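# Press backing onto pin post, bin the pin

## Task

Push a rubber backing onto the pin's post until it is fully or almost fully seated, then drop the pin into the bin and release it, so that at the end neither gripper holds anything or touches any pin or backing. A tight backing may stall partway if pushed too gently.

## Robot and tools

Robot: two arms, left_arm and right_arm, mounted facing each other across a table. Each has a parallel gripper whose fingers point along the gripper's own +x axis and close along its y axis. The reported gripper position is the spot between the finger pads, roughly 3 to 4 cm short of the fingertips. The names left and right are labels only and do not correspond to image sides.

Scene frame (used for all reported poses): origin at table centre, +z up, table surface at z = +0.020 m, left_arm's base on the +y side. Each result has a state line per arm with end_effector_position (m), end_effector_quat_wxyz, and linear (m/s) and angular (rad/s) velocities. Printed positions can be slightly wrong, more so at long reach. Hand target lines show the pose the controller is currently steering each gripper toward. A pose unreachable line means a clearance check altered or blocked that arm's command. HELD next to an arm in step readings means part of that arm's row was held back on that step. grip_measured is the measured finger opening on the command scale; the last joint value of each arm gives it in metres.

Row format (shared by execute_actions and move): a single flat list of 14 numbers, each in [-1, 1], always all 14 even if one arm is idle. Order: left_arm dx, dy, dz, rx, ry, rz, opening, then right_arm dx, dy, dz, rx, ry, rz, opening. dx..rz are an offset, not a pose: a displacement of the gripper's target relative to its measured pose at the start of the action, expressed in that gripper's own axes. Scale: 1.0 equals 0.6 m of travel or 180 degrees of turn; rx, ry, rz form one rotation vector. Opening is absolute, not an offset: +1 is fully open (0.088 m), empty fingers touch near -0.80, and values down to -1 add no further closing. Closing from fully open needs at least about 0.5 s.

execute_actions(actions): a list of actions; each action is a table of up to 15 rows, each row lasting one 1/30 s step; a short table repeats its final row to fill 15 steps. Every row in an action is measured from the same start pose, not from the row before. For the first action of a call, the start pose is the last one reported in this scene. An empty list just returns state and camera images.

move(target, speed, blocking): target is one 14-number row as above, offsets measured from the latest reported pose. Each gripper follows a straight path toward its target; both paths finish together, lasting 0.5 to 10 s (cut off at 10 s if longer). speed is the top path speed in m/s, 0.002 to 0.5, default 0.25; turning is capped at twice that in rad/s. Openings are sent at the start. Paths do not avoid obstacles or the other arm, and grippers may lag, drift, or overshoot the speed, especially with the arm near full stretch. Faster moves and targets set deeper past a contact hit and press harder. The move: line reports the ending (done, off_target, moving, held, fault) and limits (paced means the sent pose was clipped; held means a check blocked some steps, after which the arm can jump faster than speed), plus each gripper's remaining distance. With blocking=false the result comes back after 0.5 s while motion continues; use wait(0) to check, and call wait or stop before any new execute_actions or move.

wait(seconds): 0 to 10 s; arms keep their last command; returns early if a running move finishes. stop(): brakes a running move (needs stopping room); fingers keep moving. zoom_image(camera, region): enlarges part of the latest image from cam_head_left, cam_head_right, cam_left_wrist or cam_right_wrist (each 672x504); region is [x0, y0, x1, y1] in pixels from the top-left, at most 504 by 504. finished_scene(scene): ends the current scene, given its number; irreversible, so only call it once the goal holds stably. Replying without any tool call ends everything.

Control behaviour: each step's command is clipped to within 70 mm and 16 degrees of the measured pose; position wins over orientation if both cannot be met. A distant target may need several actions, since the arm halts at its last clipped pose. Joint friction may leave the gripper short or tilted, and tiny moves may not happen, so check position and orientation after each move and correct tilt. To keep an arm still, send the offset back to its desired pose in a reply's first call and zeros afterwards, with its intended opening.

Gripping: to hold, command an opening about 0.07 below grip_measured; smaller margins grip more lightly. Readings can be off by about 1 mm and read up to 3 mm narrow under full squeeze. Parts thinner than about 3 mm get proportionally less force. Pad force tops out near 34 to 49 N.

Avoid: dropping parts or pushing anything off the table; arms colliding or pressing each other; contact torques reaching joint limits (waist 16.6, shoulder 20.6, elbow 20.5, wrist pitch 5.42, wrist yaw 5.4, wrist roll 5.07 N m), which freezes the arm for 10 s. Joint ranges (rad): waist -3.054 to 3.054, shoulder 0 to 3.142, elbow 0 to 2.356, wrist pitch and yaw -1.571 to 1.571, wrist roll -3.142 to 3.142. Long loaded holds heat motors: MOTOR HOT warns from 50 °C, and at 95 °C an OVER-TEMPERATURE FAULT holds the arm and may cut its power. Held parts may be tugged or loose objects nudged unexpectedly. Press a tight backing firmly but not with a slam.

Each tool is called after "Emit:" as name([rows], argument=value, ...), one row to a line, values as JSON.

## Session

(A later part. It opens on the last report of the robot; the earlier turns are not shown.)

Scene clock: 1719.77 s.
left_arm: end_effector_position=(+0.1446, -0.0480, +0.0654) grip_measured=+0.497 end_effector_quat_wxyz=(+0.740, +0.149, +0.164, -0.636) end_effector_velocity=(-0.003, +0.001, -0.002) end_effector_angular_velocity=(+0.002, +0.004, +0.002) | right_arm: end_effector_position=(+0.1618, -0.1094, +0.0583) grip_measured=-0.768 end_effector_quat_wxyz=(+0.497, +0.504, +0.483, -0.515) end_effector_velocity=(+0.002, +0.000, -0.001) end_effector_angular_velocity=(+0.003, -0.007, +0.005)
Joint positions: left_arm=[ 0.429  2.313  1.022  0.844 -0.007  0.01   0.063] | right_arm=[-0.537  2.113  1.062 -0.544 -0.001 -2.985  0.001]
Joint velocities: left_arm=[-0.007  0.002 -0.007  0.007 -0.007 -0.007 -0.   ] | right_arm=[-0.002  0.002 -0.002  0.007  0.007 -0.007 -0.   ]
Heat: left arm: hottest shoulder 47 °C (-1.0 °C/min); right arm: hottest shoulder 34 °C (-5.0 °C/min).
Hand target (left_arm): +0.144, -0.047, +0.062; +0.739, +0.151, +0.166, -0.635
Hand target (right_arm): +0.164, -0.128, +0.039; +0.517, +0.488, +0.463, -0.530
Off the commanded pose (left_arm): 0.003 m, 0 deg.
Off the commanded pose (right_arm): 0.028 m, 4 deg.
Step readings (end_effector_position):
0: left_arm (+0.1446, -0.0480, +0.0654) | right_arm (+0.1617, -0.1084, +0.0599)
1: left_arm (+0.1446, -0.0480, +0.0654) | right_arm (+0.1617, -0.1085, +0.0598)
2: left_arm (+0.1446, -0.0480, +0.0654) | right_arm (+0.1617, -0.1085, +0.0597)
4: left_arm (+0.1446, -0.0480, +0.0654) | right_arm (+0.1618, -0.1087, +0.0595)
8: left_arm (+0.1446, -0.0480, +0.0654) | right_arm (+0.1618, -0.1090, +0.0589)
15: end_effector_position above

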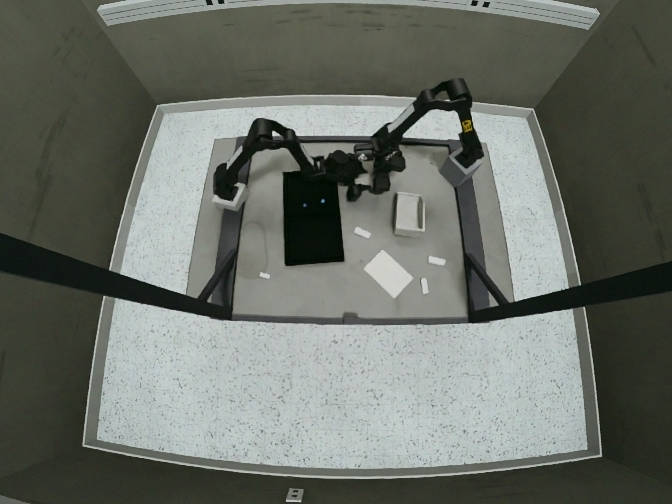

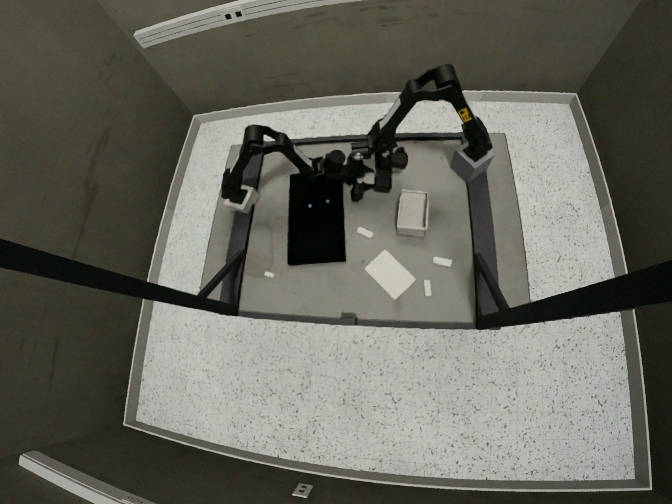

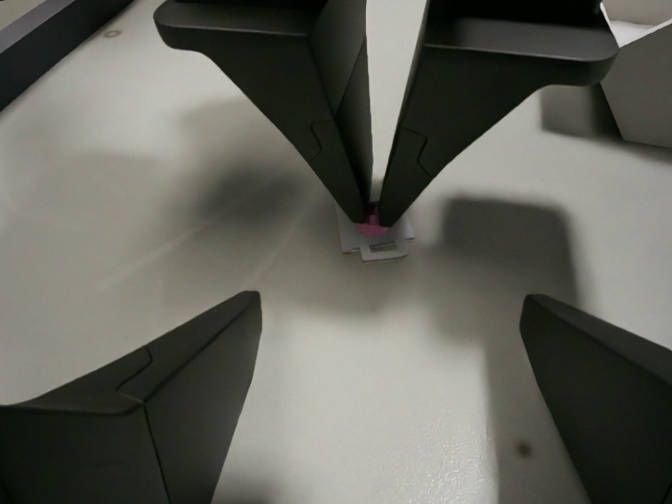

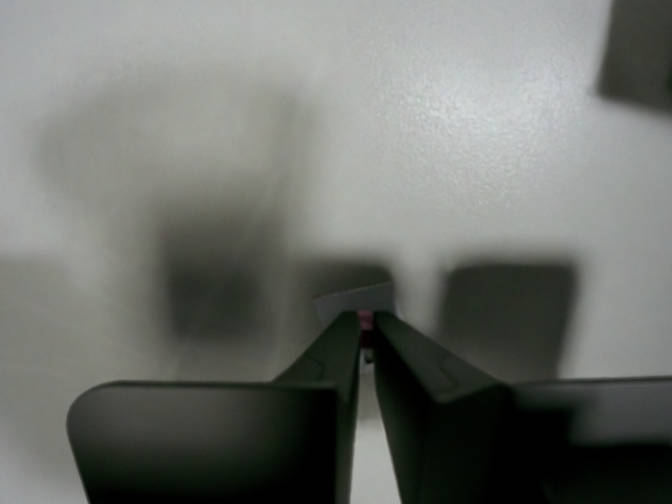

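Emit:
execute_actions([
  [[0.0005,0,-0.0053,0,0.0019,0,0.5,0.0339,0.004,0.0272,0,-0.0209,0.0034,-0.8],[0.0005,0,-0.0053,0,0.0019,0,0.5,0.0311,0.0036,0.025,0,-0.0191,0.0031,-0.8],[0.0005,0,-0.0053,0,0.0019,0,0.5,0.0282,0.0033,0.0227,0,-0.0174,0.0028,-0.8],[0.0005,0,-0.0053,0,0.0019,0,0.5,0.0254,0.003,0.0204,0,-0.0156,0.0026,-0.8],[0.0005,0,-0.0053,0,0.0019,0,0.5,0.0226,0.0026,0.0182,0,-0.0139,0.0023,-0.8],[0.0005,0,-0.0053,0,0.0019,0,0.5,0.0198,0.0023,0.0159,0,-0.0122,0.002,-0.8],[0.0005,0,-0.0053,0,0.0019,0,0.5,0.0169,0.002,0.0136,0,-0.0104,0.0017,-0.8],[0.0005,0,-0.0053,0,0.0019,0,0.5,0.0141,0.0017,0.0113,0,-0.0087,0.0014,-0.8],[0.0005,0,-0.0053,0,0.0019,0,0.5,0.0113,0.0013,0.0091,0,-0.007,0.0011,-0.8],[0.0005,0,-0.0053,0,0.0019,0,0.5,0.0085,0.001,0.0068,0,-0.0052,0.0009,-0.8],[0.0005,0,-0.0053,0,0.0019,0,0.5,0.0056,0.0007,0.0045,0,-0.0035,0.0006,-0.8],[0.0005,0,-0.0053,0,0.0019,0,0.5,0.0028,0.0003,0.0023,0,-0.0017,0.0003,-0.8],[0.0005,0,-0.0053,0,0.0019,0,0.5,0,0,0,0,0,0,-0.8],[0.0005,0,-0.0053,0,0.0019,0,0.5,-0.0026,-0.0002,-0.0014,0,0.0016,-0.0003,-0.8],[0.0005,0,-0.0053,0,0.0019,0,0.5,-0.0051,-0.0004,-0.0027,0,0.0031,-0.0005,-0.8]],
  [[0.0005,0,-0.0053,0,0.0019,0,0.5,-0.006,-0.0004,-0.0027,0,0.0031,-0.0005,-0.8],[0.0005,0,-0.0053,0,0.0019,0,0.5,-0.009,-0.0005,-0.0035,0,0.004,-0.0007,-0.8],[0.0005,0,-0.0053,0,0.0019,0,0.5,-0.013,-0.0006,-0.004,0,0.005,-0.0008,-0.8],[0.0005,0,-0.0053,0,0.0019,0,0.5,-0.018,-0.0006,-0.004,0,0.006,-0.001,-0.8],[0.0005,0,-0.0053,0,0.0019,0,0.5,-0.024,-0.0006,-0.004,0,0.006,-0.001,-0.8],[0.0005,0,-0.0053,0,0.0019,0,0.5,-0.031,-0.0006,-0.004,0,0.006,-0.001,-0.8],[0.0005,0,-0.0053,0,0.0019,0,0.5,-0.039,-0.0006,-0.004,0,0.006,-0.001,-0.8],[0.0005,0,-0.0053,0,0.0019,0,0.5,-0.047,-0.0006,-0.004,0,0.006,-0.001,-0.8],[0.0005,0,-0.0053,0,0.0019,0,0.5,-0.055,-0.0006,-0.004,0,0.006,-0.001,-0.8],[0.0005,0,-0.0053,0,0.0019,0,0.5,-0.062,-0.0006,-0.004,0,0.006,-0.001,-0.8],[0.0005,0,-0.0053,0,0.0019,0,0.5,-0.068,-0.0006,-0.004,0,0.006,-0.001,-0.8],[0.0005,0,-0.0053,0,0.0019,0,0.5,-0.073,-0.0006,-0.004,0,0.006,-0.001,-0.8],[0.0005,0,-0.0053,0,0.0019,0,0.5,-0.077,-0.0006,-0.004,0,0.006,-0.001,-0.8],[0.0005,0,-0.0053,0,0.0019,0,0.5,-0.079,-0.0006,-0.004,0,0.006,-0.001,-0.8],[0.0005,0,-0.0053,0,0.0019,0,0.5,-0.08,-0.0006,-0.004,0,0.006,-0.001,-0.8]],
])

Scene clock: 1746.17 s.
left_arm: end_effector_position=(+0.1446, -0.0480, +0.0654) grip_measured=+0.497 end_effector_quat_wxyz=(+0.740, +0.149, +0.164, -0.636) end_effector_velocity=(+0.002, +0.001, -0.001) end_effector_angular_velocity=(+0.010, -0.015, +0.014) | right_arm: end_effector_position=(+0.1615, -0.1062, +0.1002) grip_measured=-0.768 end_effector_quat_wxyz=(+0.490, +0.509, +0.490, -0.510) end_effector_velocity=(-0.004, +0.017, +0.081) end_effector_angular_velocity=(+0.074, +0.016, -0.005)
Joint positions: left_arm=[ 0.429  2.313  1.022  0.844 -0.007  0.01   0.063] | right_arm=[-0.537  1.997  1.094 -0.668 -0.001 -2.985  0.001]
Joint velocities: left_arm=[-0.002 -0.002 -0.002 -0.007 -0.022  0.007 -0.   ] | right_arm=[ 0.002 -0.193  0.11  -0.227 -0.007  0.007 -0.   ]
Heat: left arm: hottest shoulder 47 °C (+0.0 °C/min); right arm: hottest shoulder 32 °C (-5.0 °C/min).
Hand target (left_arm): +0.144, -0.047, +0.062; +0.739, +0.151, +0.166, -0.635
Hand target (right_arm): +0.161, -0.105, +0.109; +0.488, +0.511, +0.492, -0.509
Off the commanded pose (left_arm): 0.003 m, 0 deg.
Off the commanded pose (right_arm): 0.009 m, 0 deg.
Step readings (end_effector_position; steps 1 to 15: 1st action; 16 to 30: 2nd action):
0: left_arm (+0.1446, -0.0480, +0.0654) | right_arm (+0.1619, -0.1095, +0.0583)
1: left_arm (+0.1446, -0.0480, +0.0654) | right_arm (+0.1619, -0.1095, +0.0583)
2: left_arm (+0.1446, -0.0480, +0.0654) | right_arm (+0.1619, -0.1095, +0.0583)
4: left_arm (+0.1446, -0.0480, +0.0654) | right_arm (+0.1618, -0.1094, +0.0584)
8: left_arm (+0.1446, -0.0480, +0.0654) | right_arm (+0.1618, -0.1088, +0.0594)
15: left_arm (+0.1446, -0.0480, +0.0654) | right_arm (+0.1616, -0.1072, +0.0614)
16: left_arm (+0.1446, -0.0480, +0.0654) | right_arm (+0.1615, -0.1068, +0.0620)
17: left_arm (+0.1446, -0.0480, +0.0654) | right_arm (+0.1615, -0.1066, +0.0624)
19: left_arm (+0.1446, -0.0480, +0.0654) | right_arm (+0.1615, -0.1064, +0.0637)
23: left_arm (+0.1446, -0.0480, +0.0654) | right_arm (+0.1618, -0.1090, +0.0727)
30: end_effector_position above

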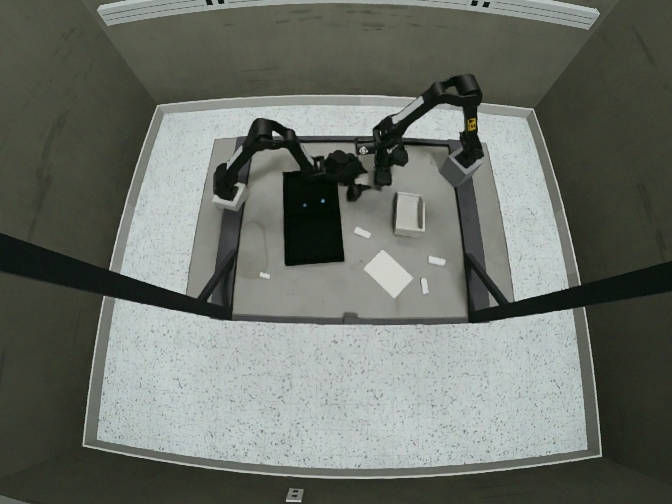

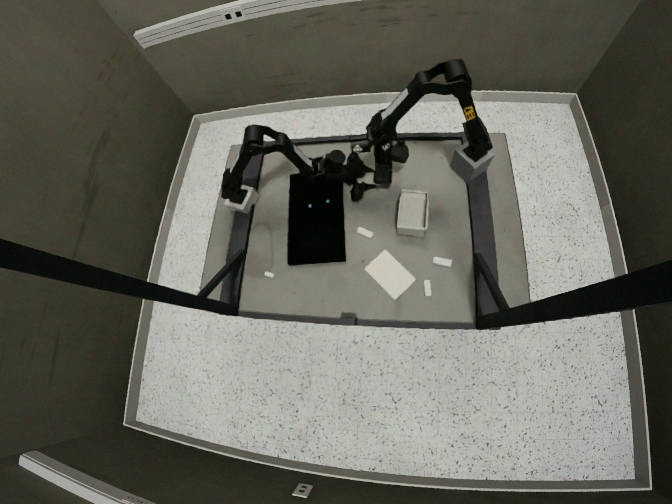

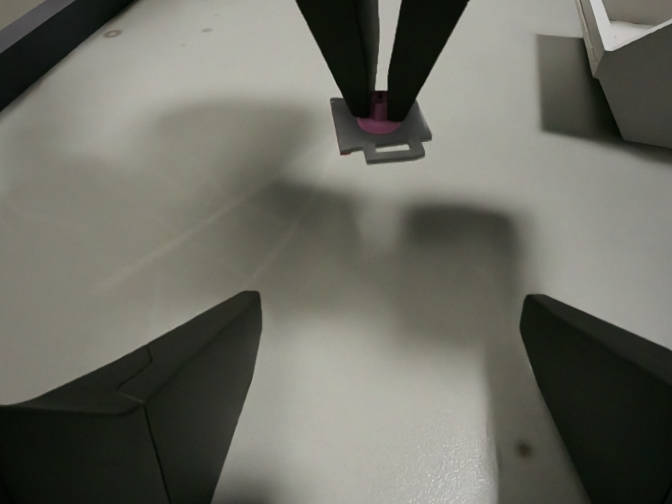

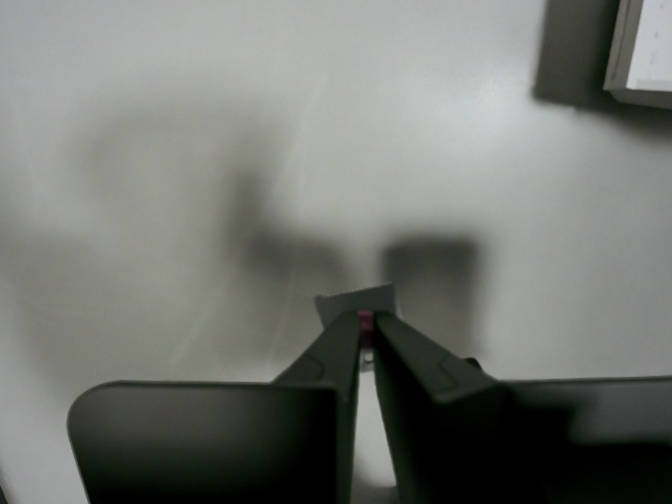

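Emit:
execute_actions(actions=[])

Emit:
zoom_image(camera="cam_left_wrist", region=[320, 50, 440, 170])

Scene clock: 1748.60 s.
left_arm: end_effector_position=(+0.1446, -0.0480, +0.0654) grip_measured=+0.497 end_effector_quat_wxyz=(+0.740, +0.149, +0.164, -0.636) end_effector_velocity=(-0.001, +0.002, -0.004) end_effector_angular_velocity=(+0.021, +0.007, +0.007) | right_arm: end_effector_position=(+0.1616, -0.1070, +0.1052) grip_measured=-0.768 end_effector_quat_wxyz=(+0.491, +0.509, +0.489, -0.511) end_effector_velocity=(+0.000, -0.003, +0.001) end_effector_angular_velocity=(-0.008, +0.007, +0.019)
Joint positions: left_arm=[ 0.429  2.313  1.022  0.844 -0.007  0.01   0.063] | right_arm=[-0.537  1.986  1.102 -0.691 -0.001 -2.985  0.001]
Joint velocities: left_arm=[-0.002 -0.002 -0.002 -0.022 -0.007 -0.007  0.   ] | right_arm=[-0.002 -0.007 -0.007 -0.007 -0.007 -0.022 -0.   ]
Heat: left arm: hottest shoulder 47 °C (+0.0 °C/min); right arm: hottest shoulder 33 °C (-3.1 °C/min).
Hand target (left_arm): +0.144, -0.047, +0.062; +0.739, +0.151, +0.166, -0.635
Hand target (right_arm): +0.161, -0.105, +0.109; +0.488, +0.511, +0.492, -0.509
Off the commanded pose (left_arm): 0.003 m, 0 deg.
Off the commanded pose (right_arm): 0.005 m, 1 deg.

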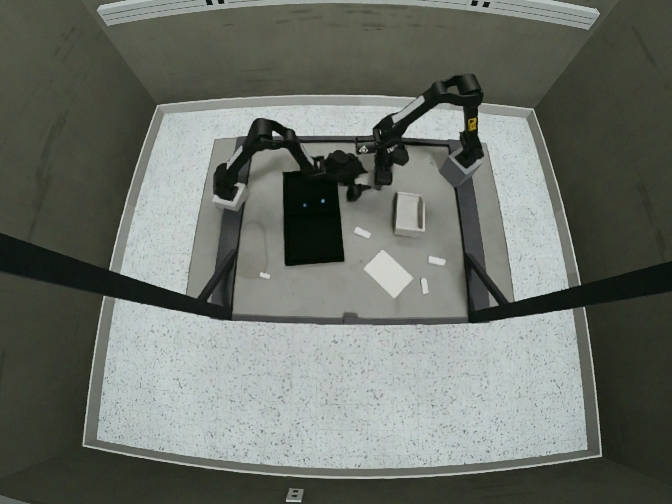

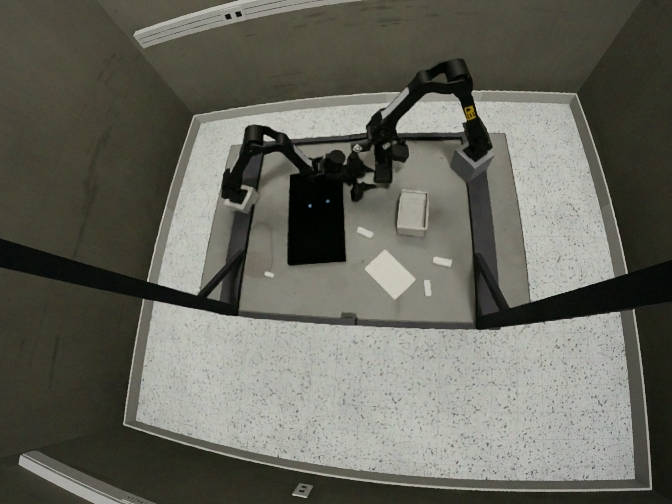

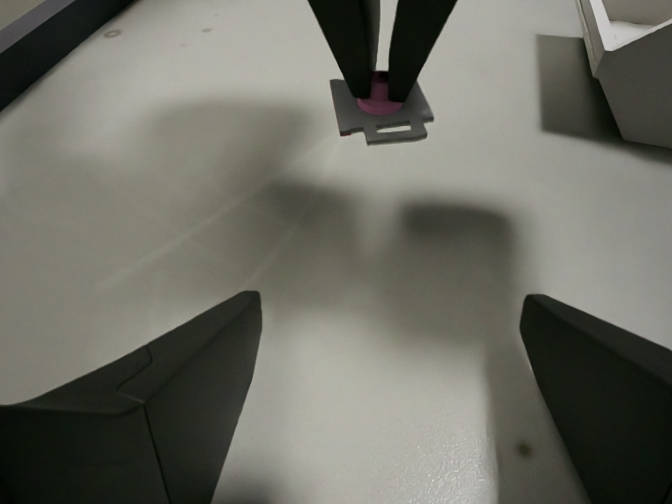

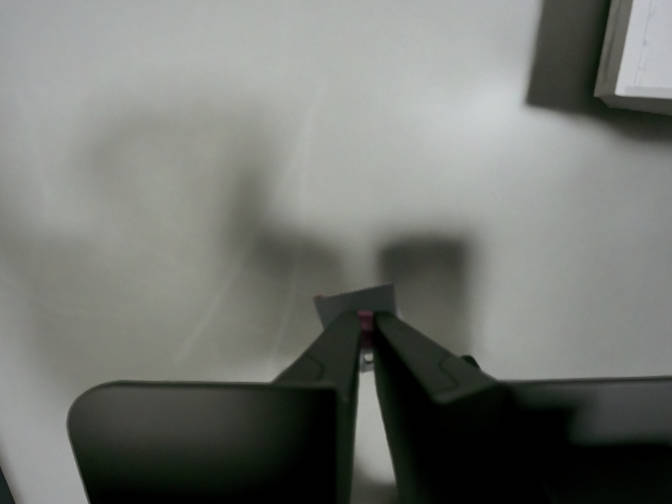

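Region (320, 50, 440, 170) of cam_left_wrist's 672x504 image, scaled by 4.200, with more detail than that image has.

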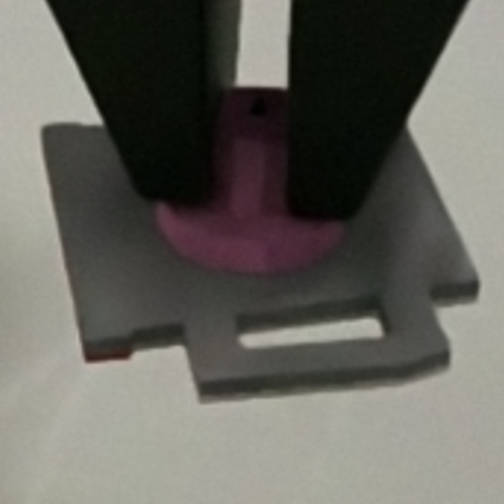

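Emit:
move(target=[0.0005,0,-0.0053,0,0.0019,0,0.5,-0.108,-0.220,0.181,0.0145,0.001,0,-0.8], speed=0.22)

Scene clock: 1801.87 s.
left_arm: end_effector_position=(+0.1446, -0.0480, +0.0654) grip_measured=+0.497 end_effector_quat_wxyz=(+0.740, +0.149, +0.164, -0.636) end_effector_velocity=(+0.002, +0.000, +0.002) end_effector_angular_velocity=(-0.005, -0.017, +0.014) | right_arm: end_effector_position=(+0.0290, -0.2119, +0.1646) grip_measured=-0.768 end_effector_quat_wxyz=(+0.485, +0.521, +0.472, -0.520) end_effector_velocity=(-0.004, +0.000, +0.002) end_effector_angular_velocity=(+0.009, +0.016, +0.015)
Joint positions: left_arm=[ 0.429  2.313  1.022  0.844 -0.007  0.01   0.063] | right_arm=[ 0.009  1.709  1.009 -0.888  0.003 -2.395  0.001]
Joint velocities: left_arm=[-0.002 -0.002 -0.002  0.007 -0.022  0.007 -0.   ] | right_arm=[ 0.007 -0.007  0.002  0.007 -0.007 -0.007 -0.   ]
Heat: left arm: hottest shoulder 47 °C (+0.0 °C/min); right arm: hottest shoulder 42 °C (+10.2 °C/min).
Hand target (left_arm): +0.144, -0.047, +0.062; +0.739, +0.151, +0.166, -0.635
Hand target (right_arm): +0.027, -0.210, +0.168; +0.480, +0.523, +0.476, -0.519
Off the commanded pose (left_arm): 0.003 m, 0 deg.
Off the commanded pose (right_arm): 0.007 m, 1 deg.
move: done

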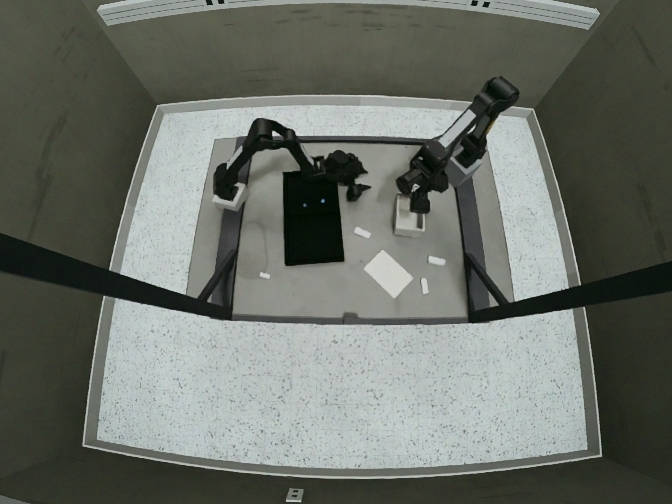

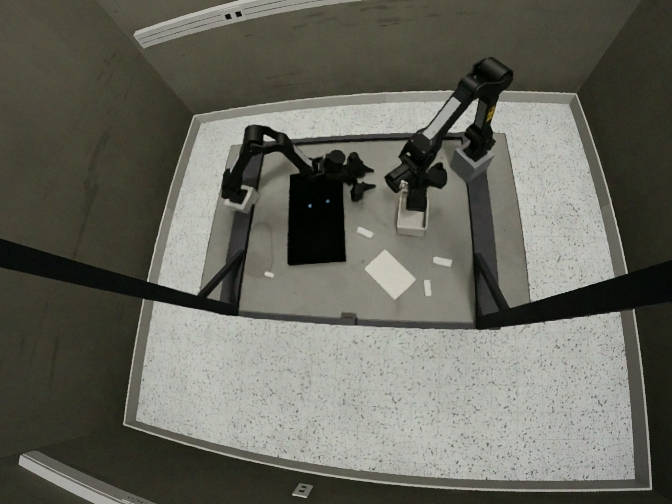

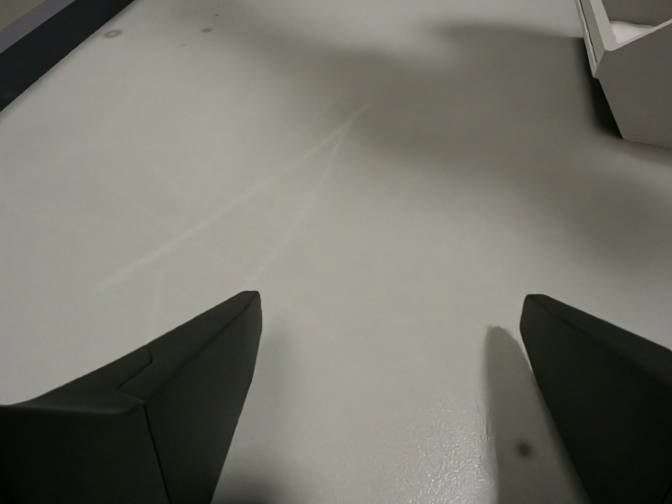

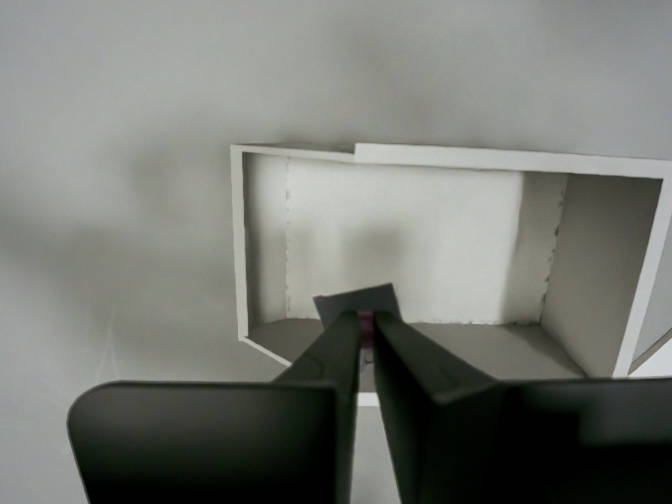

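Emit:
execute_actions(actions=[])

Scene clock: 1815.60 s.
left_arm: end_effector_position=(+0.1446, -0.0480, +0.0654) grip_measured=+0.497 end_effector_quat_wxyz=(+0.740, +0.149, +0.164, -0.636) end_effector_velocity=(+0.000, -0.002, +0.003) end_effector_angular_velocity=(-0.013, +0.002, +0.007) | right_arm: end_effector_position=(+0.0289, -0.2120, +0.1647) grip_measured=-0.768 end_effector_quat_wxyz=(+0.485, +0.522, +0.472, -0.520) end_effector_velocity=(+0.002, -0.001, -0.001) end_effector_angular_velocity=(-0.014, -0.002, -0.000)
Joint positions: left_arm=[ 0.429  2.313  1.022  0.844 -0.007  0.01   0.063] | right_arm=[ 0.009  1.709  1.009 -0.889  0.003 -2.394  0.001]
Joint velocities: left_arm=[-0.002 -0.002  0.002  0.007 -0.007 -0.007 -0.   ] | right_arm=[-0.007  0.002 -0.002 -0.007 -0.007 -0.007 -0.   ]
Heat: left arm: hottest shoulder 47 °C (+0.0 °C/min); right arm: hottest shoulder 41 °C (+6.0 °C/min).
Hand target (left_arm): +0.144, -0.047, +0.062; +0.739, +0.151, +0.166, -0.635
Hand target (right_arm): +0.027, -0.210, +0.168; +0.480, +0.523, +0.476, -0.519
Off the commanded pose (left_arm): 0.003 m, 0 deg.
Off the commanded pose (right_arm): 0.007 m, 1 deg.

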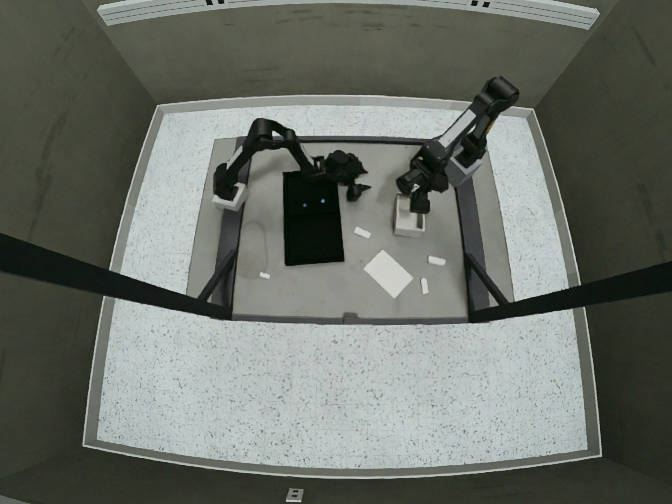

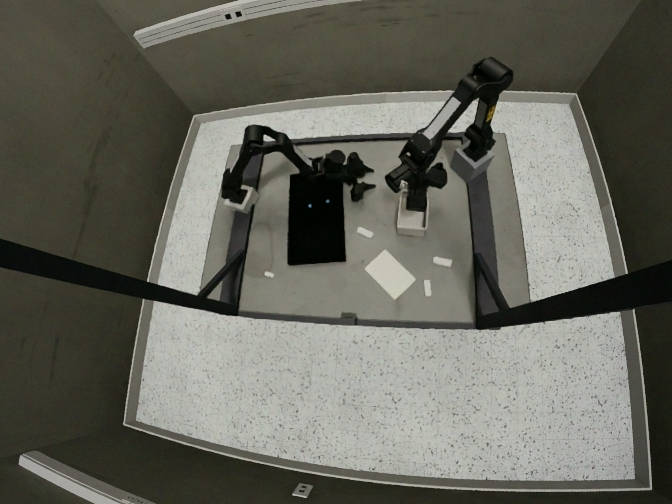

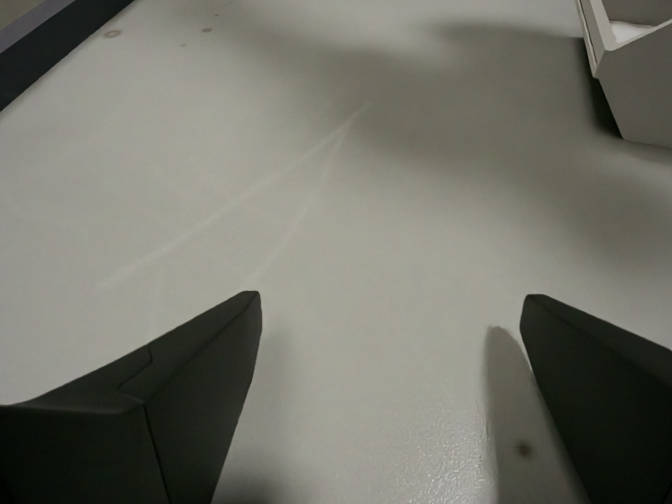

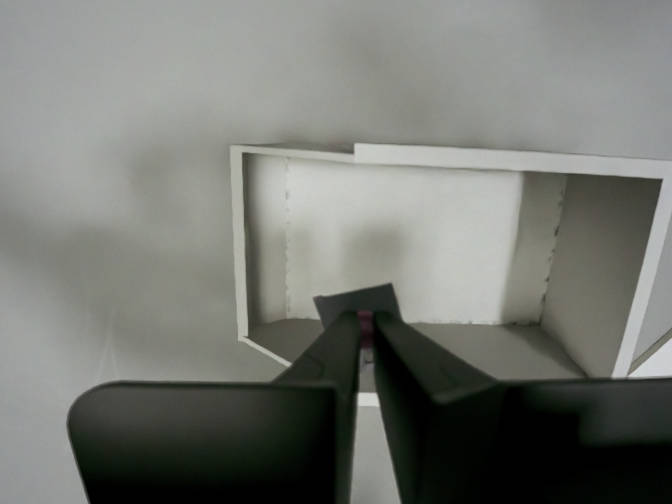

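Emit:
move(target=[0.0005,0,-0.0053,0,0.0019,0,0.5, 0.105,-0.028,-0.003,0,0,0,-0.8], speed=0.08)

Scene clock: 1826.33 s.
left_arm: end_effector_position=(+0.1446, -0.0480, +0.0654) grip_measured=+0.497 end_effector_quat_wxyz=(+0.740, +0.149, +0.164, -0.636) end_effector_velocity=(-0.000, +0.002, -0.003) end_effector_angular_velocity=(+0.012, +0.005, +0.007) | right_arm: end_effector_position=(+0.0118, -0.2061, +0.1061) grip_measured=-0.768 end_effector_quat_wxyz=(+0.480, +0.522, +0.477, -0.520) end_effector_velocity=(+0.006, -0.001, -0.004) end_effector_angular_velocity=(-0.003, -0.031, +0.005)
Joint positions: left_arm=[ 0.429  2.313  1.022  0.844 -0.007  0.01   0.063] | right_arm=[ 0.043  1.879  0.949 -0.646  0.003 -2.36   0.001]
Joint velocities: left_arm=[-0.002  0.002 -0.002 -0.007 -0.007 -0.007 -0.   ] | right_arm=[-0.002  0.012 -0.002 -0.007  0.022 -0.007 -0.   ]
Heat: left arm: hottest shoulder 47 °C (+0.0 °C/min); right arm: hottest shoulder 41 °C (+4.0 °C/min).
Hand target (left_arm): +0.144, -0.047, +0.062; +0.739, +0.151, +0.166, -0.635
Hand target (right_arm): +0.013, -0.209, +0.102; +0.485, +0.522, +0.472, -0.520
Off the commanded pose (left_arm): 0.003 m, 0 deg.
Off the commanded pose (right_arm): 0.006 m, 1 deg.
move: done

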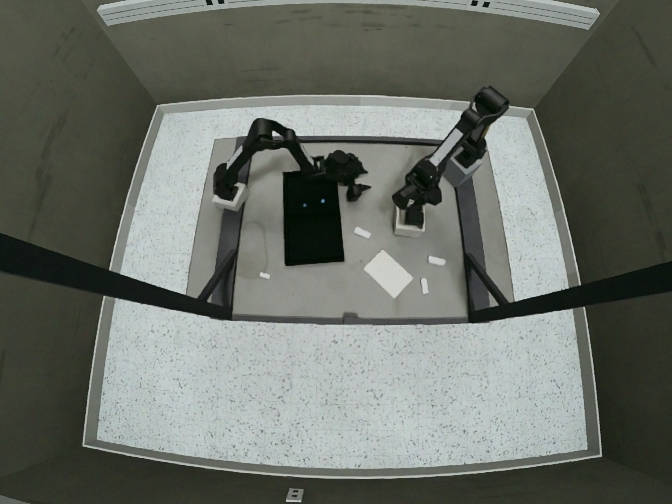

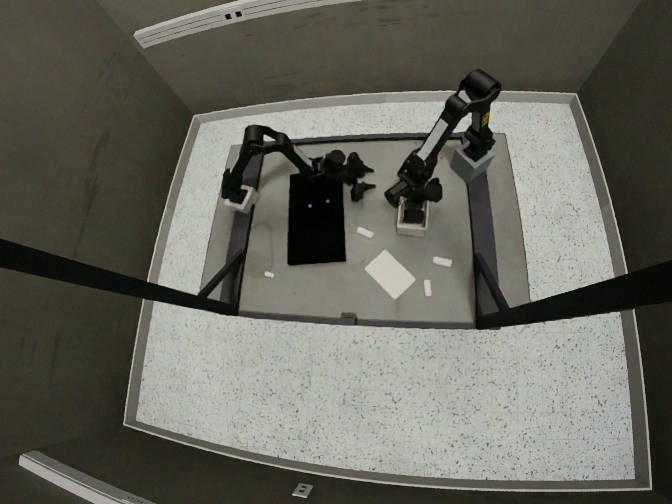

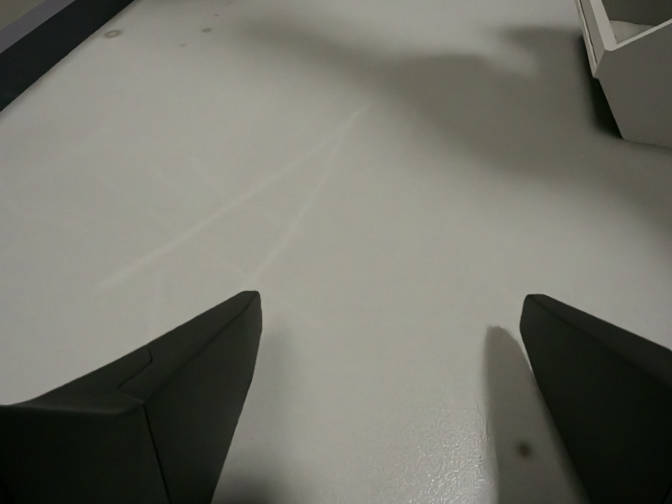

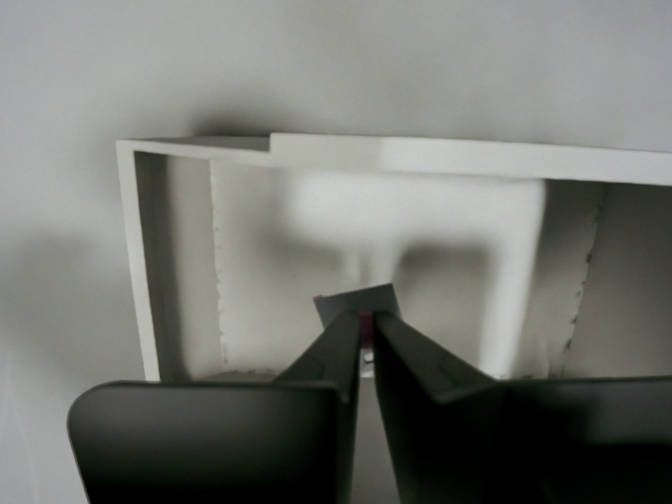

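Emit:
move(target=[0.0005,0,-0.0053,0,0.0019,0,0.5, 0.052,0,0.006,0,0,0,-0.8], speed=0.04)

Scene clock: 1841.47 s.
left_arm: end_effector_position=(+0.1446, -0.0480, +0.0654) grip_measured=+0.497 end_effector_quat_wxyz=(+0.740, +0.149, +0.164, -0.636) end_effector_velocity=(-0.000, +0.001, -0.001) end_effector_angular_velocity=(+0.009, -0.009, +0.001) | right_arm: end_effector_position=(+0.0098, -0.2062, +0.0794) grip_measured=-0.768 end_effector_quat_wxyz=(+0.475, +0.522, +0.481, -0.520) end_effector_velocity=(-0.003, -0.001, +0.000) end_effector_angular_velocity=(-0.009, +0.021, +0.005)
Joint positions: left_arm=[ 0.429  2.313  1.022  0.844 -0.007  0.01   0.063] | right_arm=[ 0.048  1.948  0.907 -0.52   0.003 -2.355  0.001]
Joint velocities: left_arm=[-0.002 -0.002 -0.002 -0.007 -0.007  0.007 -0.   ] | right_arm=[-0.002 -0.002 -0.002  0.007 -0.022 -0.007 -0.   ]
Heat: left arm: hottest shoulder 47 °C (+0.0 °C/min); right arm: hottest shoulder 39 °C (-1.0 °C/min).
Hand target (left_arm): +0.144, -0.047, +0.062; +0.739, +0.151, +0.166, -0.635
Hand target (right_arm): +0.012, -0.209, +0.075; +0.480, +0.522, +0.477, -0.520
Off the commanded pose (left_arm): 0.003 m, 0 deg.
Off the commanded pose (right_arm): 0.006 m, 1 deg.
move: done

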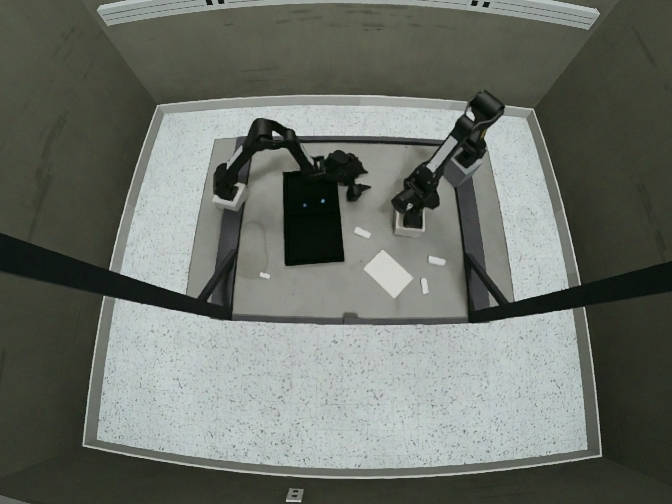

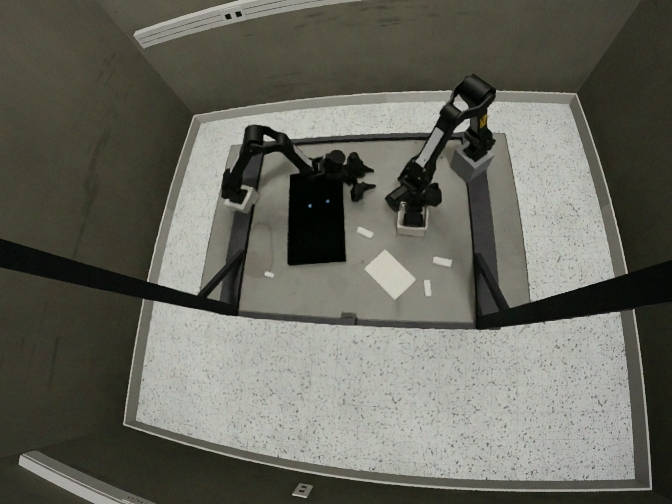

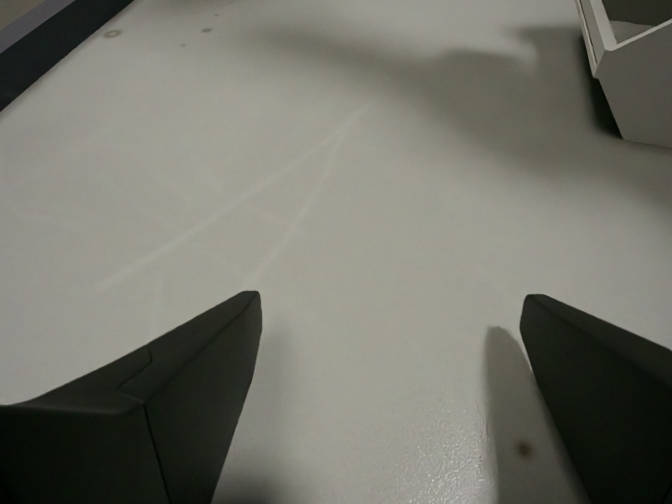

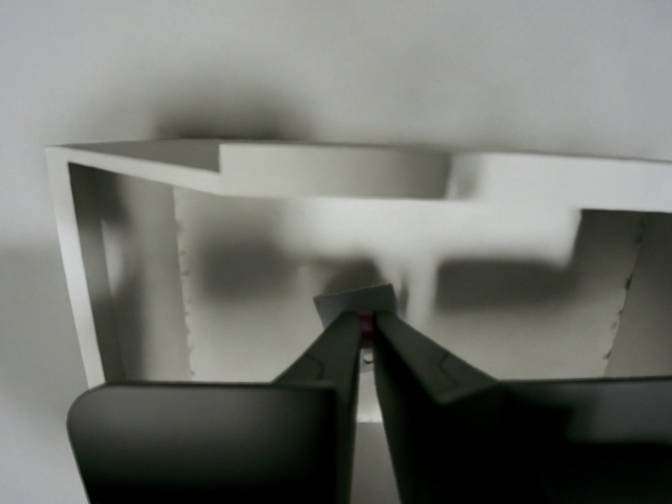

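Emit:
move(target=[0.0005,0,-0.0053,0,0.0019,0,0.5, 0.023,0.0035,0.004,0,0,0,-0.8], speed=0.015)

Scene clock: 1848.20 s.
left_arm: end_effector_position=(+0.1446, -0.0480, +0.0654) grip_measured=+0.497 end_effector_quat_wxyz=(+0.740, +0.149, +0.164, -0.636) end_effector_velocity=(+0.004, +0.002, -0.003) end_effector_angular_velocity=(+0.017, -0.027, +0.013) | right_arm: end_effector_position=(+0.0090, -0.2053, +0.0727) grip_measured=-0.768 end_effector_quat_wxyz=(+0.469, +0.522, +0.487, -0.519) end_effector_velocity=(+0.003, -0.002, +0.001) end_effector_angular_velocity=(-0.010, +0.001, -0.014)
Joint positions: left_arm=[ 0.429  2.313  1.022  0.844 -0.007  0.01   0.063] | right_arm=[ 0.048  1.962  0.89  -0.472  0.003 -2.355  0.001]
Joint velocities: left_arm=[ 0.002  0.002 -0.002 -0.007 -0.022  0.022  0.   ] | right_arm=[-0.007 -0.007 -0.007 -0.007 -0.007  0.007 -0.   ]
Heat: left arm: hottest shoulder 47 °C (+0.0 °C/min); right arm: hottest shoulder 39 °C (-1.0 °C/min).
Hand target (left_arm): +0.144, -0.047, +0.062; +0.739, +0.151, +0.166, -0.635
Hand target (right_arm): +0.012, -0.209, +0.066; +0.475, +0.522, +0.481, -0.520
Off the commanded pose (left_arm): 0.003 m, 0 deg.
Off the commanded pose (right_arm): 0.008 m, 1 deg.
move: done

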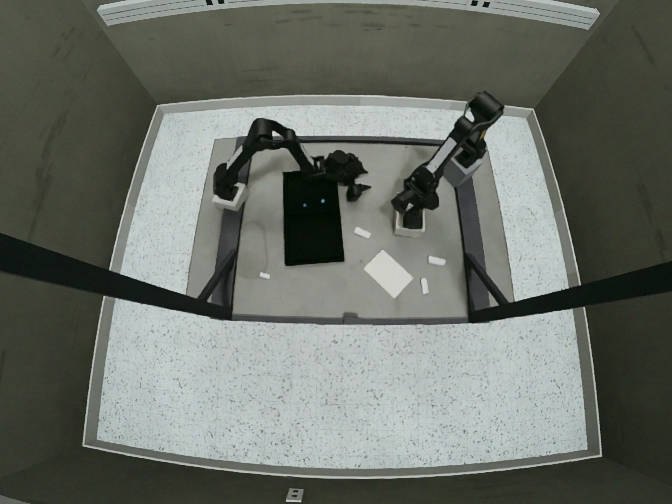

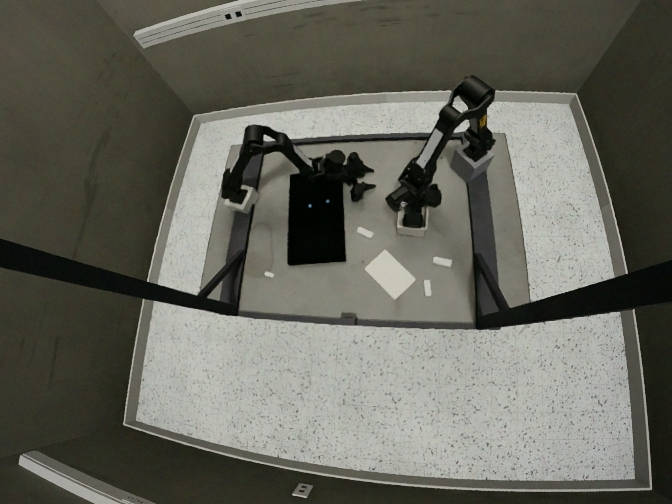

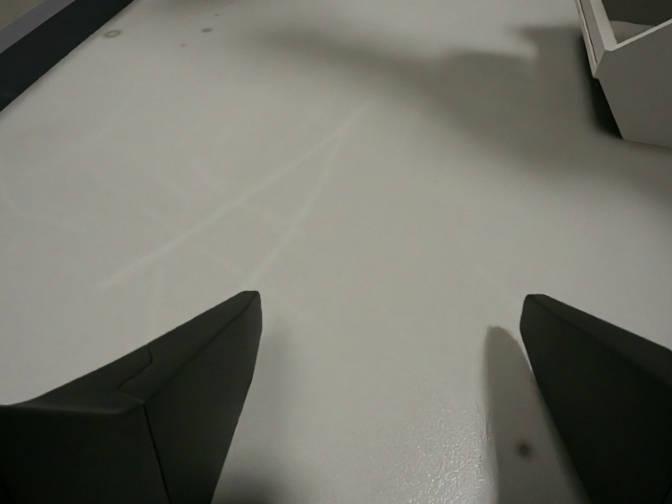

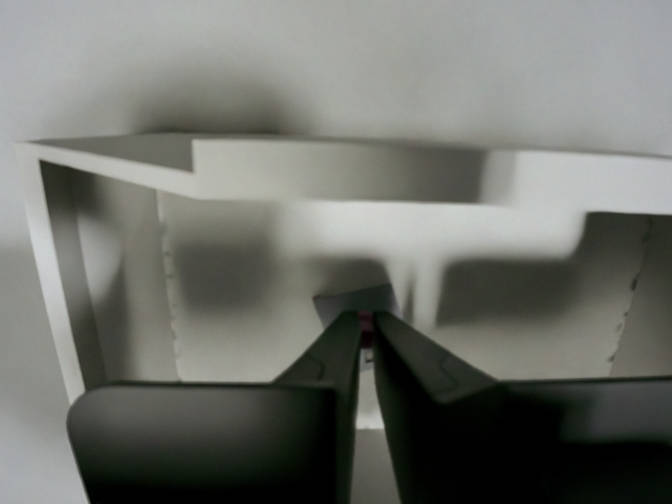

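Emit:
execute_actions([
  [[0.0005,0,-0.0053,0,0.0019,0,0.5, 0.003,0,0,0,0,0,-0.55]],
])

Scene clock: 1858.40 s.
left_arm: end_effector_position=(+0.1446, -0.0480, +0.0654) grip_measured=+0.497 end_effector_quat_wxyz=(+0.740, +0.149, +0.164, -0.636) end_effector_velocity=(+0.002, +0.000, +0.002) end_effector_angular_velocity=(-0.008, +0.002, +0.012) | right_arm: end_effector_position=(+0.0074, -0.2046, +0.0727) grip_measured=-0.554 end_effector_quat_wxyz=(+0.467, +0.521, +0.490, -0.520) end_effector_velocity=(+0.002, +0.001, +0.003) end_effector_angular_velocity=(+0.007, -0.004, +0.005)
Joint positions: left_arm=[ 0.429  2.313  1.022  0.844 -0.007  0.01   0.063] | right_arm=[ 0.049  1.962  0.89  -0.465  0.001 -2.355  0.012]
Joint velocities: left_arm=[ 0.002 -0.002 -0.002  0.007 -0.007 -0.007 -0.   ] | right_arm=[-0.002 -0.012 -0.002 -0.007  0.007 -0.007  0.   ]
Heat: left arm: hottest shoulder 47 °C (+0.0 °C/min); right arm: hottest shoulder 38 °C (-3.0 °C/min).
Hand target (left_arm): +0.144, -0.047, +0.062; +0.739, +0.151, +0.166, -0.635
Hand target (right_arm): +0.009, -0.205, +0.071; +0.469, +0.522, +0.487, -0.519
Off the commanded pose (left_arm): 0.003 m, 0 deg.
Off the commanded pose (right_arm): 0.003 m, 0 deg.
Step readings (end_effector_position):
0: left_arm (+0.1446, -0.0480, +0.0654) | right_arm (+0.0090, -0.2053, +0.0727)
1: left_arm (+0.1446, -0.0480, +0.0654) | right_arm (+0.0088, -0.2051, +0.0727)
2: left_arm (+0.1446, -0.0480, +0.0654) | right_arm (+0.0087, -0.2050, +0.0727)
4: left_arm (+0.1446, -0.0480, +0.0654) | right_arm (+0.0075, -0.2047, +0.0727)
8: left_arm (+0.1446, -0.0480, +0.0654) | right_arm (+0.0074, -0.2046, +0.0727)
15: end_effector_position above

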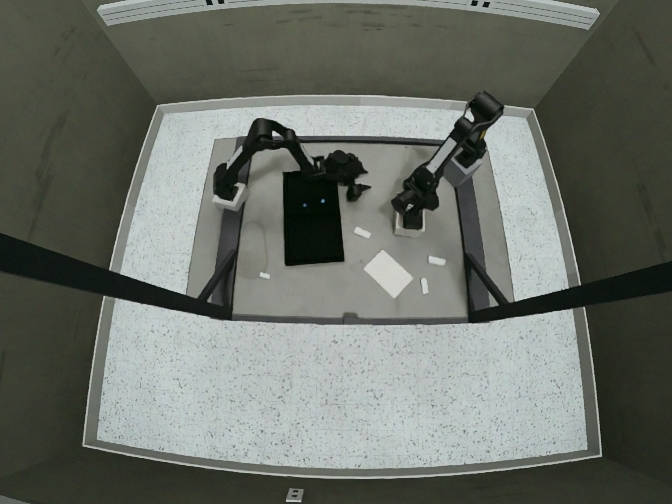

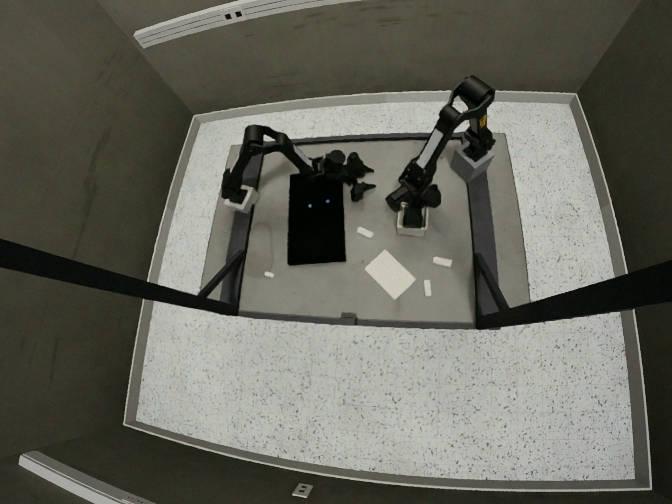

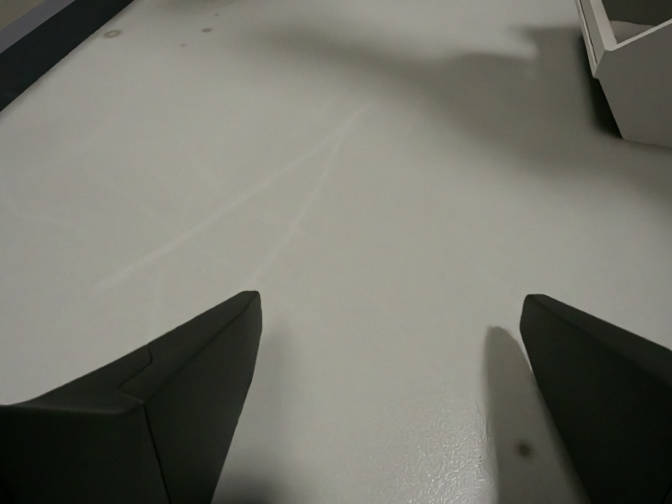

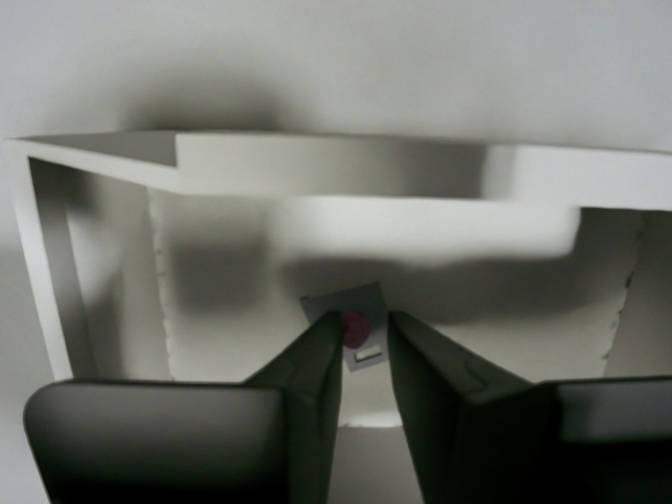

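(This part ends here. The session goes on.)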